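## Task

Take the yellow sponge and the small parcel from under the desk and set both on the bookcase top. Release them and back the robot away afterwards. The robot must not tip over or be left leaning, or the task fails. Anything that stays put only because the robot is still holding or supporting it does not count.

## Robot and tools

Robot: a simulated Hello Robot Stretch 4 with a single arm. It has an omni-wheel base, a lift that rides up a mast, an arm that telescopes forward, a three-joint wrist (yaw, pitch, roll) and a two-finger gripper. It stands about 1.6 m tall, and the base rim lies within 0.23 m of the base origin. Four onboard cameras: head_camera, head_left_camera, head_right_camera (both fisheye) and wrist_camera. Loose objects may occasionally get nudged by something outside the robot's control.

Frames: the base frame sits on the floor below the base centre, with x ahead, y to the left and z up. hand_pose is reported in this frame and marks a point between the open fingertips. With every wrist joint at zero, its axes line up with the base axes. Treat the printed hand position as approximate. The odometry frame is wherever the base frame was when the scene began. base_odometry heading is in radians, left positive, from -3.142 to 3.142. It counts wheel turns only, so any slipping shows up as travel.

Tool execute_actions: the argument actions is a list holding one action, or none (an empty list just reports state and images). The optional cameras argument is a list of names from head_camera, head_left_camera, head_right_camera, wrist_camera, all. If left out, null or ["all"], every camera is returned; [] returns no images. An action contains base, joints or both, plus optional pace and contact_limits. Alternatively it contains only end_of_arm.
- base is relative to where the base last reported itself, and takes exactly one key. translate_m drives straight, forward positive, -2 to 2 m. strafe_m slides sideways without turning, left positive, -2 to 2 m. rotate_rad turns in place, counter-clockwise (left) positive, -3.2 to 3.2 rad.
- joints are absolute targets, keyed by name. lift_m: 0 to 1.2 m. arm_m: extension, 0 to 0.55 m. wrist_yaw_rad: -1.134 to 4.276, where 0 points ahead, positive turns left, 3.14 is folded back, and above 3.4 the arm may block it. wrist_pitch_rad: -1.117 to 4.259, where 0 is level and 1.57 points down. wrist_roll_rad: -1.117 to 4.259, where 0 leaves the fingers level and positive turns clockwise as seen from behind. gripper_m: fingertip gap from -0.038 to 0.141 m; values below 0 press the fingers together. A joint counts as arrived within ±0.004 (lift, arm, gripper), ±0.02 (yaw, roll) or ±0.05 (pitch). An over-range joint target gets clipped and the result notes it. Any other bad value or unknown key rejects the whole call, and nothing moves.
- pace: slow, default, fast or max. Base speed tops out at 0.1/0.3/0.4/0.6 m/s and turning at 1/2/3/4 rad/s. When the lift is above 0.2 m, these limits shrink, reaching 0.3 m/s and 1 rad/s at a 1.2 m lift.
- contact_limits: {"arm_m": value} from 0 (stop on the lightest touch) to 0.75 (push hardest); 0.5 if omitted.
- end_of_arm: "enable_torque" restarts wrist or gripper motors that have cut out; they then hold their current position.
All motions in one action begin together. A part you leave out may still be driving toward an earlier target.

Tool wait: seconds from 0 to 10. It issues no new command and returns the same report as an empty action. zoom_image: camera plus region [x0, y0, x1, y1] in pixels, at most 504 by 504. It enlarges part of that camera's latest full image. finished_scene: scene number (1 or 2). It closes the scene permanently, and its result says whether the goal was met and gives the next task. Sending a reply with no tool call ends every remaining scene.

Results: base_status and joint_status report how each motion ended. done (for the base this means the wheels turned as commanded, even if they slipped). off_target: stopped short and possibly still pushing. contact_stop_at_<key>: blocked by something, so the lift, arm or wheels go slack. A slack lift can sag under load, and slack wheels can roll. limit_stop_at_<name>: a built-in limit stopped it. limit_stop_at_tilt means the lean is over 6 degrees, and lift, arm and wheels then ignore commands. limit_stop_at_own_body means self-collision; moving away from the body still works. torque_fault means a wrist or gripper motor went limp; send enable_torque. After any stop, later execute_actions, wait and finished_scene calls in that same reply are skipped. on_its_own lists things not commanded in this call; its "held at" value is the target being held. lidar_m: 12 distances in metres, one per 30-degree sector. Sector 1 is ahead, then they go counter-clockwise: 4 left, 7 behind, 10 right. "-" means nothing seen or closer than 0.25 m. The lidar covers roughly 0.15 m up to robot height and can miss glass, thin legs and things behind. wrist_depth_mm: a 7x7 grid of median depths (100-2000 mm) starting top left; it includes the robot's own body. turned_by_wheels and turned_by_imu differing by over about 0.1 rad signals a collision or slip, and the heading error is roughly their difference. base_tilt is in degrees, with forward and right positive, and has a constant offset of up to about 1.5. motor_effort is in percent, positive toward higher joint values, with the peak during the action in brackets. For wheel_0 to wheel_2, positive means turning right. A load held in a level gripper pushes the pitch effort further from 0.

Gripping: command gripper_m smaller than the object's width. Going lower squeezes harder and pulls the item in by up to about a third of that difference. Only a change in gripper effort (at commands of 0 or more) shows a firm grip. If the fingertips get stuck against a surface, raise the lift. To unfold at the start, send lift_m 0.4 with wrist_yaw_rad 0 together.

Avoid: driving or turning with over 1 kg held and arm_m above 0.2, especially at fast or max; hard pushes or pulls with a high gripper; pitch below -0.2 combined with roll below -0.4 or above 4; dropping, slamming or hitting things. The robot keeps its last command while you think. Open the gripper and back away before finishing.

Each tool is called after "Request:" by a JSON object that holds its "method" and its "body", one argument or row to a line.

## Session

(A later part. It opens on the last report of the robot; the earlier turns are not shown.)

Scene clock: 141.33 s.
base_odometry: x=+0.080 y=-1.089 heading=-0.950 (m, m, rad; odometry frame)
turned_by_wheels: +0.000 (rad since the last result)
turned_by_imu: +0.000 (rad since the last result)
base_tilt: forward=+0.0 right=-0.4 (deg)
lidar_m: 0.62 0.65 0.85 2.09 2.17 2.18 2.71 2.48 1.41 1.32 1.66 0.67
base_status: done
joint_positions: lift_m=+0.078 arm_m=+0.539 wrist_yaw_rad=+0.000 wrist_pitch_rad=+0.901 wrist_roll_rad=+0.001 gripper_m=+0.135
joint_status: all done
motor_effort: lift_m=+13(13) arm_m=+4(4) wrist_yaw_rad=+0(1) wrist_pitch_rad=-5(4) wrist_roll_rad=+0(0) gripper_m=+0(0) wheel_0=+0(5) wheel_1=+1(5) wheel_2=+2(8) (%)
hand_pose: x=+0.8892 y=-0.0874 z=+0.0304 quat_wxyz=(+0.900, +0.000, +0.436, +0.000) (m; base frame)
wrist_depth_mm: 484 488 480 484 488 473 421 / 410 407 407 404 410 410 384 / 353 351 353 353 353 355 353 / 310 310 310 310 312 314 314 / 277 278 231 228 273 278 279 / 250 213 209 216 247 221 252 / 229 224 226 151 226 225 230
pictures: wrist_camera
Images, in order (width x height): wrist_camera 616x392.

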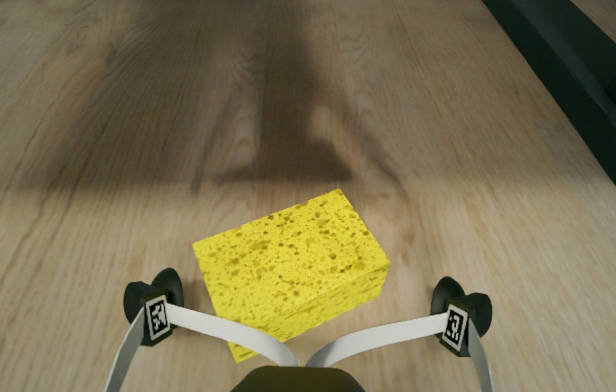

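Request:
{"method": "execute_actions", "body": {
  "actions": [
    {"joints":{"gripper_m":0.03}}
  ],
  "cameras": ["wrist_camera"]
}}

Request:
{"method": "execute_actions", "body": {
  "actions": [
    {"joints":{"lift_m":0.25,"arm_m":0.0}}
  ],
  "cameras": ["wrist_camera"]
}}

Scene clock: 147.20 s.
base_odometry: x=+0.080 y=-1.089 heading=-0.950 (m, m, rad; odometry frame)
turned_by_wheels: +0.000 (rad since the last result)
turned_by_imu: +0.002 (rad since the last result)
base_tilt: forward=+0.0 right=-0.4 (deg)
lidar_m: 0.63 0.66 0.88 2.08 2.18 2.17 2.71 2.47 1.41 1.32 1.66 0.68
base_status: not commanded
joint_positions: lift_m=+0.078 arm_m=+0.539 wrist_yaw_rad=+0.000 wrist_pitch_rad=+0.901 wrist_roll_rad=+0.001 gripper_m=+0.030
joint_status: all done
motor_effort: lift_m=+13(12) arm_m=+3(4) wrist_yaw_rad=+0(1) wrist_pitch_rad=-4(4) wrist_roll_rad=+0(0) gripper_m=-4(4) wheel_0=+0(0) wheel_1=+1(1) wheel_2=+2(2) (%)
hand_pose: x=+0.8892 y=-0.0874 z=+0.0304 quat_wxyz=(+0.900, +0.000, +0.436, +0.000) (m; base frame)
wrist_depth_mm: 484 480 484 484 484 469 421 / 407 410 407 407 410 410 384 / 351 351 351 353 353 353 355 / 310 309 310 254 260 312 312 / 278 278 272 227 268 279 279 / 250 252 213 233 247 252 251 / 228 224 225 163 222 230 229
pictures: wrist_camera
Images, in order (width x height): wrist_camera 616x392.

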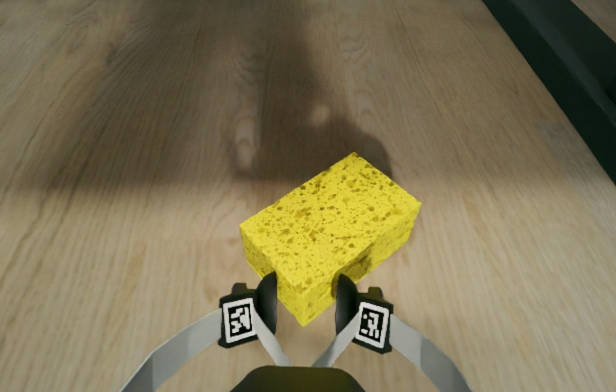

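Scene clock: 149.83 s.
base_odometry: x=+0.080 y=-1.089 heading=-0.950 (m, m, rad; odometry frame)
turned_by_wheels: +0.000 (rad since the last result)
turned_by_imu: +0.001 (rad since the last result)
base_tilt: forward=-0.1 right=-0.5 (deg)
lidar_m: 0.63 0.63 0.85 2.09 2.19 2.17 2.73 2.45 1.42 1.31 1.67 0.69
base_status: not commanded
joint_positions: lift_m=+0.250 arm_m=+0.003 wrist_yaw_rad=+0.000 wrist_pitch_rad=+0.902 wrist_roll_rad=+0.001 gripper_m=+0.030
joint_status: all done
joint sent to its limit — the command would take arm_m past its lower limit, so that joint was sent only as far as its limit.
motor_effort: lift_m=+22(24) arm_m=-4(2) wrist_yaw_rad=+1(0) wrist_pitch_rad=-5(6) wrist_roll_rad=+0(1) gripper_m=-4(5) wheel_0=+0(0) wheel_1=+1(1) wheel_2=+2(2) (%)
hand_pose: x=+0.3530 y=-0.0874 z=+0.2015 quat_wxyz=(+0.900, +0.000, +0.436, +0.000) (m; base frame)
wrist_depth_mm: 820 820 820 820 842 768 842 / 715 691 699 699 699 661 715 / 603 603 603 603 603 591 597 / 530 535 539 525 539 535 539 / 477 473 477 480 477 477 480 / 427 430 213 424 424 430 430 / 392 384 387 165 379 394 394
pictures: wrist_camera
Images, in order (width x height): wrist_camera 616x392.

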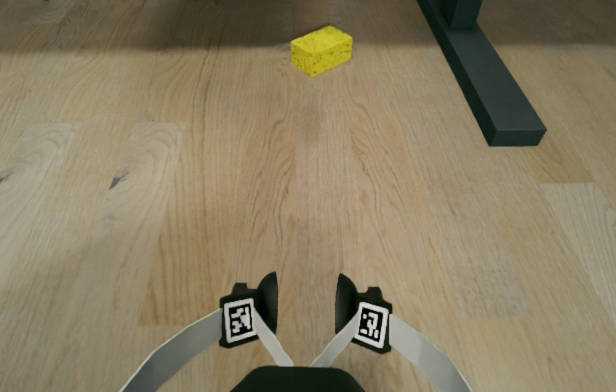

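Request:
{"method": "execute_actions", "body": {
  "actions": [
    {"base":{"translate_m":0.2},"joints":{"wrist_pitch_rad":1.57,"wrist_roll_rad":0.87,"gripper_m":0.135,"lift_m":0.26}}
  ],
  "cameras": []
}}

Request:
{"method": "execute_actions", "body": {
  "actions": [
    {"joints":{"arm_m":0.55}}
  ],
  "cameras": ["wrist_camera","head_camera"]
}}

Scene clock: 160.60 s.
base_odometry: x=+0.196 y=-1.251 heading=-0.950 (m, m, rad; odometry frame)
turned_by_wheels: +0.000 (rad since the last result)
turned_by_imu: +0.001 (rad since the last result)
base_tilt: forward=+0.0 right=-0.6 (deg)
lidar_m: 0.43 0.45 0.59 2.10 2.18 2.35 2.92 2.45 1.39 1.32 0.67 0.47
base_status: done
joint_positions: lift_m=+0.260 arm_m=+0.003 wrist_yaw_rad=+0.000 wrist_pitch_rad=+1.435 wrist_roll_rad=+0.534 gripper_m=+0.135
joint_status: wrist_pitch_rad limit_stop_at_own_body (moved +0.534 of +0.668); wrist_roll_rad limit_stop_at_own_body (moved +0.533 of +0.869); the others done
on_its_own: wrist_pitch_rad is held at +1.435, not at your +1.570, since a limit_stop_at_own_body; wrist_roll_rad is held at +0.534, not at your +0.870, since a limit_stop_at_own_body; lift_m is slack since a limit_stop_at_own_body; arm_m is slack since a limit_stop_at_own_body
motor_effort: lift_m=+17(24) arm_m=+0(4) wrist_yaw_rad=+0(3) wrist_pitch_rad=-1(2) wrist_roll_rad=+0(6) gripper_m=+0(2) wheel_0=+1(6) wheel_1=+0(4) wheel_2=+0(9) (%)
hand_pose: x=+0.2130 y=-0.0874 z=+0.1520 quat_wxyz=(+0.727, +0.199, +0.634, -0.174) (m; base frame)
wrist_depth_mm: 436 430 418 410 402 392 389 / 427 421 410 399 392 387 379 / 421 410 402 394 387 379 373 / 410 402 394 387 375 368 364 / 397 392 384 377 368 364 355 / 392 212 375 368 362 221 353 / 384 375 213 151 177 192 345
pictures: none
No camera images: the call's "cameras" was empty. Leave "cameras" out to get every camera's image.

not run: a stop came earlier in this reply.

Request:
{"method": "execute_actions", "body": {
  "actions": [
    {"joints":{"arm_m":0.55,"lift_m":0.26}}
  ],
  "cameras": []
}}

Request:
{"method": "execute_actions", "body": {
  "actions": [
    {"joints":{"wrist_pitch_rad":1.57,"wrist_roll_rad":0.87}}
  ],
  "cameras": ["wrist_camera","head_camera"]
}}

Scene clock: 167.87 s.
base_odometry: x=+0.196 y=-1.251 heading=-0.950 (m, m, rad; odometry frame)
turned_by_wheels: +0.000 (rad since the last result)
turned_by_imu: +0.002 (rad since the last result)
base_tilt: forward=+0.1 right=-0.6 (deg)
lidar_m: 0.43 0.43 0.60 2.09 2.17 2.32 2.89 2.46 1.41 1.34 0.69 0.46
base_status: not commanded
joint_positions: lift_m=+0.260 arm_m=+0.549 wrist_yaw_rad=+0.000 wrist_pitch_rad=+1.435 wrist_roll_rad=+0.534 gripper_m=+0.135
joint_status: all done
on_its_own: wrist_pitch_rad is held at +1.435, not at your +1.570, since a limit_stop_at_own_body; wrist_roll_rad is held at +0.534, not at your +0.870, since a limit_stop_at_own_body
motor_effort: lift_m=+22(24) arm_m=+4(3) wrist_yaw_rad=+1(1) wrist_pitch_rad=+0(1) wrist_roll_rad=+1(1) gripper_m=-1(0) wheel_0=+0(1) wheel_1=+0(0) wheel_2=+0(0) (%)
hand_pose: x=+0.7592 y=-0.0874 z=+0.1520 quat_wxyz=(+0.727, +0.199, +0.634, -0.174) (m; base frame)
wrist_depth_mm: 436 424 415 407 399 362 312 / 424 415 407 399 392 382 342 / 415 407 399 389 384 375 357 / 404 397 389 384 377 370 364 / 397 392 384 375 368 364 355 / 389 211 373 325 324 221 349 / 384 370 366 151 353 345 342
pictures: none
No camera images: the call's "cameras" was empty. Leave "cameras" out to get every camera's image.

Scene clock: 168.63 s.
base_odometry: x=+0.196 y=-1.251 heading=-0.950 (m, m, rad; odometry frame)
turned_by_wheels: +0.000 (rad since the last result)
turned_by_imu: +0.000 (rad since the last result)
base_tilt: forward=-0.2 right=-0.6 (deg)
lidar_m: 0.44 0.46 0.61 2.10 2.20 2.31 2.92 2.46 1.39 1.34 0.67 0.46
base_status: not commanded
joint_positions: lift_m=+0.260 arm_m=+0.549 wrist_yaw_rad=+0.000 wrist_pitch_rad=+1.570 wrist_roll_rad=+0.869 gripper_m=+0.135
joint_status: all done
motor_effort: lift_m=+22(22) arm_m=+4(4) wrist_yaw_rad=+1(0) wrist_pitch_rad=+0(3) wrist_roll_rad=+2(5) gripper_m=+0(1) wheel_0=+1(1) wheel_1=+0(0) wheel_2=+0(0) (%)
hand_pose: x=+0.7205 y=-0.0874 z=+0.1494 quat_wxyz=(+0.642, +0.298, +0.641, -0.298) (m; base frame)
wrist_depth_mm: 379 375 375 377 373 340 334 / 379 377 375 373 373 368 336 / 377 377 373 373 370 368 366 / 377 373 373 327 366 366 366 / 375 373 373 325 366 366 366 / 375 212 370 368 366 221 364 / 373 370 368 152 364 366 364
pictures: head_camera, wrist_camera
Images, in order (width x height): head_camera 420x560, wrist_camera 616x392.

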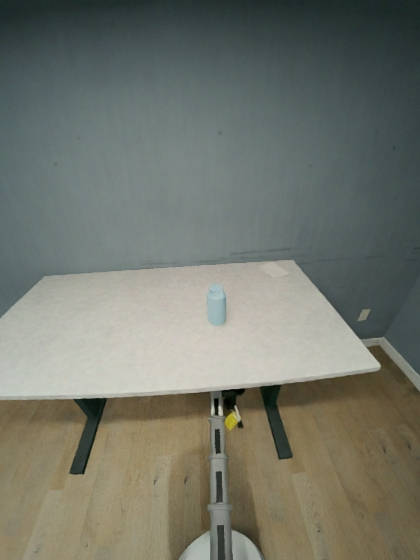

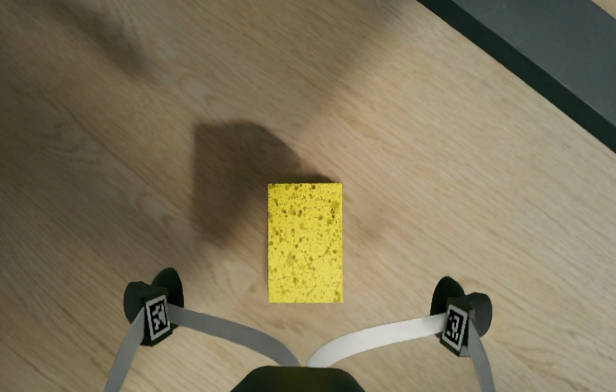

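Request:
{"method": "execute_actions", "body": {
  "actions": [
    {"joints":{"lift_m":0.14}}
  ],
  "cameras": ["wrist_camera"]
}}

Request:
{"method": "execute_actions", "body": {
  "actions": [
    {"joints":{"gripper_m":0.005}}
  ],
  "cameras": []
}}

Request:
{"method": "execute_actions", "body": {
  "actions": [
    {"joints":{"lift_m":0.3,"wrist_pitch_rad":1.2}}
  ],
  "cameras": ["wrist_camera"]
}}

Scene clock: 177.67 s.
base_odometry: x=+0.196 y=-1.251 heading=-0.950 (m, m, rad; odometry frame)
turned_by_wheels: +0.000 (rad since the last result)
turned_by_imu: +0.002 (rad since the last result)
base_tilt: forward=+0.1 right=-0.4 (deg)
lidar_m: 0.43 0.43 0.61 2.11 2.18 2.32 2.92 2.44 1.38 1.34 0.68 0.46
base_status: not commanded
joint_positions: lift_m=+0.140 arm_m=+0.549 wrist_yaw_rad=+0.000 wrist_pitch_rad=+1.570 wrist_roll_rad=+0.869 gripper_m=+0.135
joint_status: all done
motor_effort: lift_m=+13(25) arm_m=+4(4) wrist_yaw_rad=+1(0) wrist_pitch_rad=+1(0) wrist_roll_rad=+2(3) gripper_m=+1(1) wheel_0=+0(1) wheel_1=+0(0) wheel_2=+0(0) (%)
hand_pose: x=+0.7205 y=-0.0874 z=+0.0301 quat_wxyz=(+0.642, +0.298, +0.641, -0.298) (m; base frame)
wrist_depth_mm: 259 257 256 255 254 253 251 / 257 256 255 253 253 252 251 / 257 257 255 253 252 252 250 / 257 255 254 208 252 250 249 / 255 254 253 207 251 249 248 / 254 211 208 207 250 220 248 / 253 252 252 151 250 248 247
pictures: wrist_camera
Images, in order (width x height): wrist_camera 616x392.

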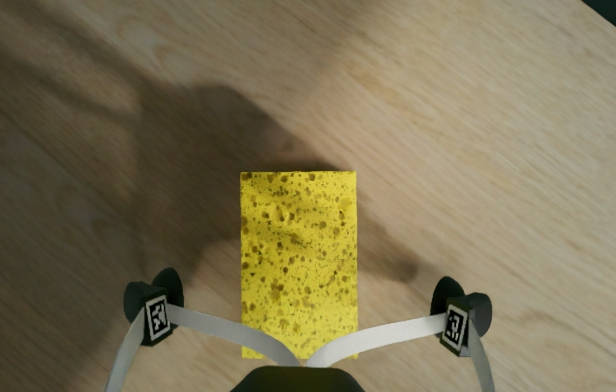

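Scene clock: 179.90 s.
base_odometry: x=+0.196 y=-1.251 heading=-0.950 (m, m, rad; odometry frame)
turned_by_wheels: +0.000 (rad since the last result)
turned_by_imu: +0.001 (rad since the last result)
base_tilt: forward=+0.0 right=-0.6 (deg)
lidar_m: 0.43 0.46 0.59 2.10 2.17 2.31 2.93 2.44 1.39 1.31 0.68 0.47
base_status: not commanded
joint_positions: lift_m=+0.140 arm_m=+0.549 wrist_yaw_rad=+0.000 wrist_pitch_rad=+1.570 wrist_roll_rad=+0.869 gripper_m=+0.005
joint_status: all done
motor_effort: lift_m=+13(13) arm_m=+4(4) wrist_yaw_rad=+2(0) wrist_pitch_rad=+1(1) wrist_roll_rad=+2(3) gripper_m=-20(22) wheel_0=+1(1) wheel_1=+0(0) wheel_2=+1(0) (%)
hand_pose: x=+0.7205 y=-0.0874 z=+0.0301 quat_wxyz=(+0.642, +0.298, +0.641, -0.298) (m; base frame)
wrist_depth_mm: 258 257 257 255 254 253 251 / 258 256 255 254 253 252 250 / 256 256 254 254 252 251 251 / 256 255 254 193 251 250 249 / 255 255 253 191 251 249 249 / 253 254 191 191 196 249 247 / 254 252 252 190 249 247 247
pictures: none
No camera images: the call's "cameras" was empty. Leave "cameras" out to get every camera's image.

Scene clock: 181.63 s.
base_odometry: x=+0.196 y=-1.251 heading=-0.950 (m, m, rad; odometry frame)
turned_by_wheels: +0.000 (rad since the last result)
turned_by_imu: +0.001 (rad since the last result)
base_tilt: forward=+0.0 right=-0.6 (deg)
lidar_m: 0.42 0.44 0.60 2.09 2.17 2.32 2.93 2.46 1.38 1.34 0.68 0.45
base_status: not commanded
joint_positions: lift_m=+0.300 arm_m=+0.549 wrist_yaw_rad=+0.000 wrist_pitch_rad=+1.201 wrist_roll_rad=+0.869 gripper_m=+0.005
joint_status: all done
motor_effort: lift_m=+23(23) arm_m=+4(4) wrist_yaw_rad=+0(1) wrist_pitch_rad=-3(7) wrist_roll_rad=+2(2) gripper_m=-21(20) wheel_0=+1(1) wheel_1=+0(0) wheel_2=+0(0) (%)
hand_pose: x=+0.8245 y=-0.0874 z=+0.2088 quat_wxyz=(+0.748, +0.347, +0.513, -0.238) (m; base frame)
wrist_depth_mm: 415 477 554 521 455 362 298 / 445 508 544 504 466 407 368 / 480 544 517 480 452 421 387 / 517 539 496 191 430 404 384 / 549 512 477 191 413 392 373 / 535 496 191 190 195 377 359 / 508 455 433 190 200 353 349
pictures: wrist_camera
Images, in order (width x height): wrist_camera 616x392.

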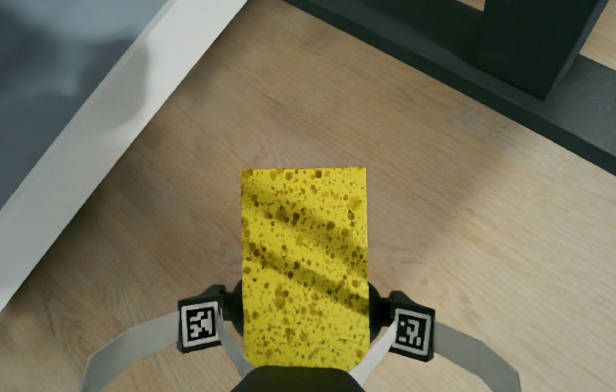

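Request:
{"method": "execute_actions", "body": {
  "actions": [
    {"base":{"translate_m":-0.47},"joints":{"arm_m":0.15}}
  ],
  "cameras": []
}}

Request:
{"method": "execute_actions", "body": {
  "actions": [
    {"base":{"rotate_rad":-1.57},"joints":{"lift_m":1.2}}
  ],
  "cameras": []
}}

Request:
{"method": "execute_actions", "body": {
  "actions": [
    {"base":{"translate_m":0.7},"joints":{"wrist_pitch_rad":1.57}}
  ],
  "cameras": ["wrist_camera","head_camera"]
}}

Scene clock: 197.70 s.
base_odometry: x=-0.077 y=-0.869 heading=-0.950 (m, m, rad; odometry frame)
turned_by_wheels: +0.000 (rad since the last result)
turned_by_imu: +0.004 (rad since the last result)
base_tilt: forward=-0.1 right=-0.5 (deg)
lidar_m: 0.91 0.93 1.25 2.08 1.99 2.14 2.43 2.48 1.42 1.32 1.66 0.99
base_status: done
joint_positions: lift_m=+0.300 arm_m=+0.151 wrist_yaw_rad=+0.000 wrist_pitch_rad=+1.201 wrist_roll_rad=+0.870 gripper_m=+0.005
joint_status: all done
motor_effort: lift_m=+22(23) arm_m=-4(9) wrist_yaw_rad=+1(0) wrist_pitch_rad=-3(4) wrist_roll_rad=+1(3) gripper_m=-21(22) wheel_0=-2(5) wheel_1=-2(4) wheel_2=-2(10) (%)
hand_pose: x=+0.4258 y=-0.0874 z=+0.2088 quat_wxyz=(+0.748, +0.348, +0.512, -0.238) (m; base frame)
wrist_depth_mm: 699 627 574 530 484 455 430 / 654 597 549 508 469 439 415 / 621 569 521 484 452 424 399 / 585 539 504 192 430 407 389 / 559 517 477 191 413 392 373 / 530 492 191 190 196 379 359 / 504 455 436 191 201 355 353
pictures: none
No camera images: the call's "cameras" was empty. Leave "cameras" out to get every camera's image.

Scene clock: 201.97 s.
base_odometry: x=-0.077 y=-0.869 heading=-2.520 (m, m, rad; odometry frame)
turned_by_wheels: -1.570 (rad since the last result)
turned_by_imu: -1.563 (rad since the last result)
base_tilt: forward=-0.1 right=-0.5 (deg)
lidar_m: 1.32 1.67 0.97 0.90 0.93 1.24 2.09 1.97 2.12 2.41 2.48 1.42
base_status: done
joint_positions: lift_m=+1.200 arm_m=+0.151 wrist_yaw_rad=+0.000 wrist_pitch_rad=+1.201 wrist_roll_rad=+0.870 gripper_m=+0.005
joint_status: all done
motor_effort: lift_m=+22(21) arm_m=-4(4) wrist_yaw_rad=+0(0) wrist_pitch_rad=-2(3) wrist_roll_rad=+2(2) gripper_m=-21(22) wheel_0=+2(6) wheel_1=+1(9) wheel_2=+0(7) (%)
hand_pose: x=+0.4259 y=-0.0874 z=+1.1089 quat_wxyz=(+0.748, +0.348, +0.512, -0.238) (m; base frame)
wrist_depth_mm: 1078 1078 1430 1618 1499 1366 1308 / 1060 1366 1537 1499 1430 1336 1255 / 1042 1499 1499 1464 1397 1255 1182 / 1397 1464 1499 192 1308 1229 1160 / 1576 1537 1464 191 1255 1182 1138 / 1576 1499 191 190 196 1138 1078 / 1537 1397 1336 190 201 917 1060
pictures: none
No camera images: the call's "cameras" was empty. Leave "cameras" out to get every camera's image.

Scene clock: 205.77 s.
base_odometry: x=-0.646 y=-1.277 heading=-2.520 (m, m, rad; odometry frame)
turned_by_wheels: +0.000 (rad since the last result)
turned_by_imu: -0.001 (rad since the last result)
base_tilt: forward=-0.1 right=-0.6 (deg)
lidar_m: 0.61 0.64 1.25 0.95 0.97 1.32 2.81 2.56 2.52 2.40 1.45 0.36
base_status: done
joint_positions: lift_m=+1.200 arm_m=+0.151 wrist_yaw_rad=+0.000 wrist_pitch_rad=+1.570 wrist_roll_rad=+0.870 gripper_m=+0.005
joint_status: all done
motor_effort: lift_m=+22(22) arm_m=-4(4) wrist_yaw_rad=+0(1) wrist_pitch_rad=+1(4) wrist_roll_rad=+1(2) gripper_m=-21(21) wheel_0=+2(9) wheel_1=+1(7) wheel_2=+2(9) (%)
hand_pose: x=+0.3218 y=-0.0874 z=+1.0893 quat_wxyz=(+0.642, +0.298, +0.641, -0.298) (m; base frame)
wrist_depth_mm: 683 707 707 1205 1308 1308 1281 / 707 707 1182 1281 1281 1281 1281 / 707 699 1205 1281 1281 1308 1281 / 699 1160 1182 193 1255 1255 1281 / 715 1182 1281 191 1255 1281 1255 / 1281 1281 191 191 196 1281 1229 / 1281 1281 1308 190 1060 683 1255
pictures: head_camera, wrist_camera
Images, in order (width x height): head_camera 420x560, wrist_camera 616x392.

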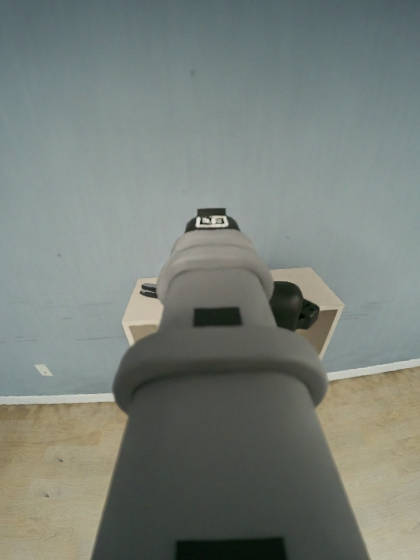

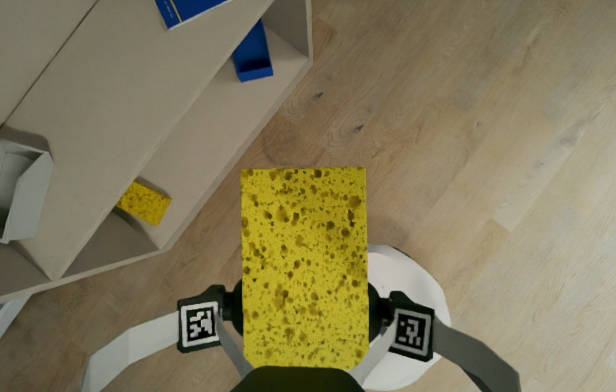

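Request:
{"method": "execute_actions", "body": {
  "actions": [
    {"base":{"translate_m":0.02},"joints":{"arm_m":0.55}}
  ],
  "cameras": ["wrist_camera","head_left_camera","head_right_camera"]
}}

Scene clock: 211.50 s.
base_odometry: x=-0.662 y=-1.288 heading=-2.519 (m, m, rad; odometry frame)
turned_by_wheels: +0.000 (rad since the last result)
turned_by_imu: +0.002 (rad since the last result)
base_tilt: forward=-0.1 right=-0.4 (deg)
lidar_m: 0.59 0.62 1.23 0.96 0.98 1.30 2.82 2.57 2.51 2.38 1.39 0.66
base_status: done
joint_positions: lift_m=+1.200 arm_m=+0.549 wrist_yaw_rad=+0.000 wrist_pitch_rad=+1.570 wrist_roll_rad=+0.870 gripper_m=+0.005
joint_status: all done
motor_effort: lift_m=+22(22) arm_m=+4(5) wrist_yaw_rad=+0(0) wrist_pitch_rad=+2(0) wrist_roll_rad=+2(2) gripper_m=-21(21) wheel_0=+1(4) wheel_1=+1(4) wheel_2=+1(8) (%)
hand_pose: x=+0.7205 y=-0.0874 z=+1.0893 quat_wxyz=(+0.642, +0.298, +0.641, -0.298) (m; base frame)
wrist_depth_mm: 229 265 255 255 253 252 250 / 253 255 254 252 251 201 250 / 267 255 254 252 245 201 249 / 256 254 253 192 250 249 1281 / 254 252 252 191 249 249 1308 / 254 252 191 190 195 1281 1281 / 240 240 252 190 248 1060 1255
pictures: head_left_camera, head_right_camera, wrist_camera
Images, in order (width x height): head_left_camera 420x672, head_right_camera 420x672, wrist_camera 616x392.

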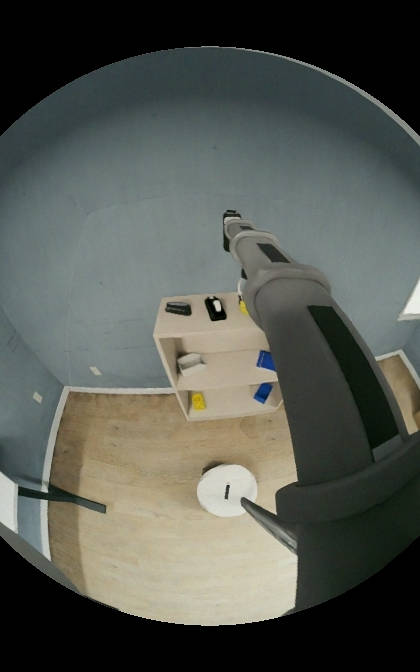

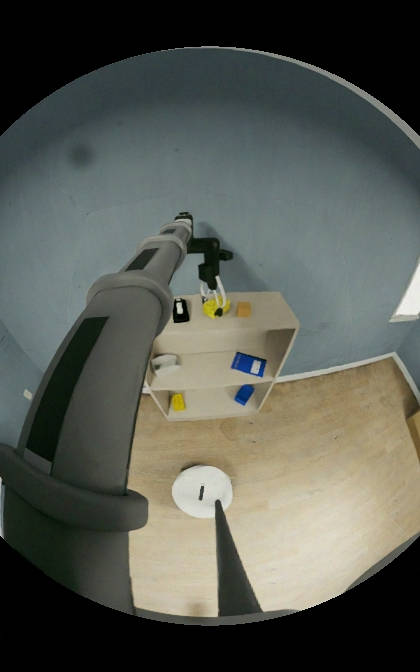

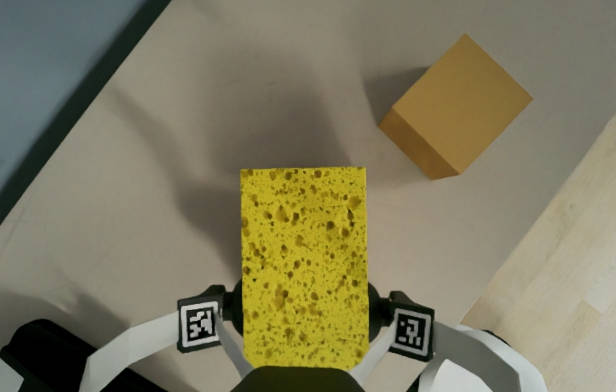

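Request:
{"method": "execute_actions", "body": {
  "actions": [
    {"joints":{"gripper_m":0.085,"lift_m":1.197}}
  ],
  "cameras": []
}}

Request:
{"method": "execute_actions", "body": {
  "actions": [
    {"base":{"translate_m":-0.45},"joints":{"lift_m":1.2},"pace":"slow"}
  ],
  "cameras": ["head_right_camera","wrist_camera"]
}}

Scene clock: 220.10 s.
base_odometry: x=-0.662 y=-1.288 heading=-2.519 (m, m, rad; odometry frame)
turned_by_wheels: +0.000 (rad since the last result)
turned_by_imu: +0.002 (rad since the last result)
base_tilt: forward=+0.0 right=-0.5 (deg)
lidar_m: 0.61 0.61 1.23 0.96 0.97 1.29 2.83 2.58 2.52 2.36 1.41 0.65
base_status: not commanded
joint_positions: lift_m=+1.197 arm_m=+0.549 wrist_yaw_rad=+0.000 wrist_pitch_rad=+1.570 wrist_roll_rad=+0.870 gripper_m=+0.085
joint_status: all done
motor_effort: lift_m=+13(21) arm_m=+4(4) wrist_yaw_rad=+1(2) wrist_pitch_rad=-1(1) wrist_roll_rad=+2(2) gripper_m=-2(20) wheel_0=+1(1) wheel_1=+1(1) wheel_2=+0(0) (%)
hand_pose: x=+0.7205 y=-0.0874 z=+1.0871 quat_wxyz=(+0.642, +0.298, +0.641, -0.298) (m; base frame)
wrist_depth_mm: 229 259 253 252 251 249 248 / 252 253 253 252 250 199 248 / 266 253 252 251 245 199 248 / 253 252 251 205 248 247 1281 / 252 251 250 204 247 246 1281 / 251 250 204 204 203 1255 1255 / 238 241 249 152 246 1078 1281
pictures: none
No camera images: the call's "cameras" was empty. Leave "cameras" out to get every camera's image.

Scene clock: 225.90 s.
base_odometry: x=-0.296 y=-1.026 heading=-2.520 (m, m, rad; odometry frame)
turned_by_wheels: +0.000 (rad since the last result)
turned_by_imu: +0.004 (rad since the last result)
base_tilt: forward=+0.0 right=-0.5 (deg)
lidar_m: 1.05 1.07 0.99 0.92 0.94 1.28 2.34 2.20 2.56 2.40 2.07 1.11
base_status: done
joint_positions: lift_m=+1.200 arm_m=+0.549 wrist_yaw_rad=+0.000 wrist_pitch_rad=+1.570 wrist_roll_rad=+0.870 gripper_m=+0.085
joint_status: all done
motor_effort: lift_m=+22(22) arm_m=+4(4) wrist_yaw_rad=+0(0) wrist_pitch_rad=+0(1) wrist_roll_rad=+2(1) gripper_m=-2(2) wheel_0=-3(6) wheel_1=-2(4) wheel_2=+3(6) (%)
hand_pose: x=+0.7205 y=-0.0874 z=+1.0893 quat_wxyz=(+0.642, +0.298, +0.641, -0.298) (m; base frame)
wrist_depth_mm: 699 699 707 1308 1281 1255 1281 / 707 715 1205 1281 1281 1255 1308 / 707 715 1205 1281 1281 1281 1255 / 699 1138 1308 1281 1255 1281 1255 / 707 1308 1281 1281 1281 1255 1281 / 1281 1281 209 1308 213 1281 1255 / 1308 1308 1281 152 1205 1042 1255
pictures: head_right_camera, wrist_camera
Images, in order (width x height): head_right_camera 420x672, wrist_camera 616x392.

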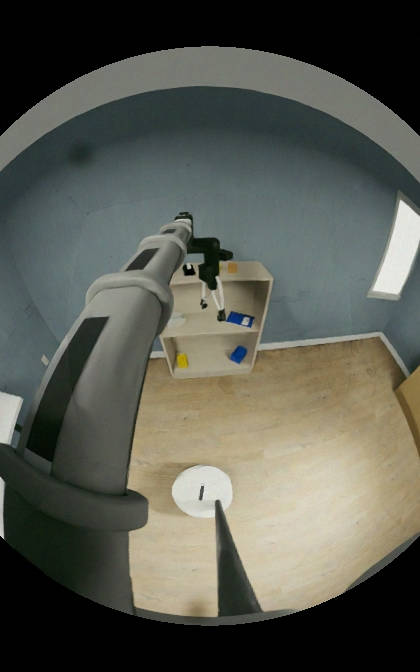

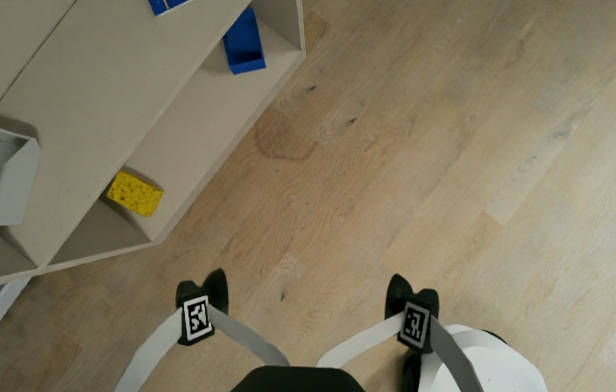

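Verify the sponge wasn't dragged.

Request:
{"method": "execute_actions", "body": {
  "actions": [
    {"joints":{"arm_m":0.1,"lift_m":0.8}}
  ],
  "cameras": ["head_camera"]
}}

Scene clock: 233.27 s.
base_odometry: x=-0.296 y=-1.026 heading=-2.520 (m, m, rad; odometry frame)
turned_by_wheels: +0.000 (rad since the last result)
turned_by_imu: +0.002 (rad since the last result)
base_tilt: forward=-0.2 right=-0.4 (deg)
lidar_m: 1.06 1.09 1.01 0.91 0.93 1.28 2.37 2.19 2.56 2.41 2.09 1.12
base_status: not commanded
joint_positions: lift_m=+0.800 arm_m=+0.101 wrist_yaw_rad=+0.000 wrist_pitch_rad=+1.570 wrist_roll_rad=+0.870 gripper_m=+0.085
joint_status: all done
motor_effort: lift_m=+13(22) arm_m=-4(6) wrist_yaw_rad=-1(0) wrist_pitch_rad=+0(0) wrist_roll_rad=+1(2) gripper_m=-3(2) wheel_0=-3(2) wheel_1=-2(2) wheel_2=+3(3) (%)
hand_pose: x=+0.2717 y=-0.0874 z=+0.6901 quat_wxyz=(+0.641, +0.298, +0.641, -0.298) (m; base frame)
wrist_depth_mm: 917 946 904 917 917 904 904 / 917 904 931 917 917 904 891 / 917 904 891 904 904 891 891 / 917 904 904 917 904 904 891 / 904 891 904 904 854 891 891 / 904 917 210 707 213 878 891 / 904 904 891 151 683 676 878
pictures: head_camera
Images, in order (width x height): head_camera 420x560.

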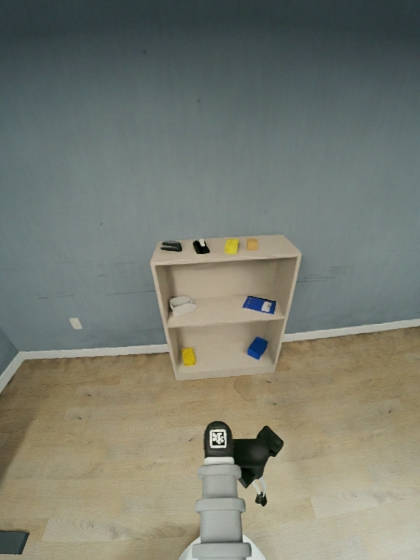

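Request:
{"method": "finished_scene", "body": {
  "scene": 1
}}

The scene is finished: the task was done.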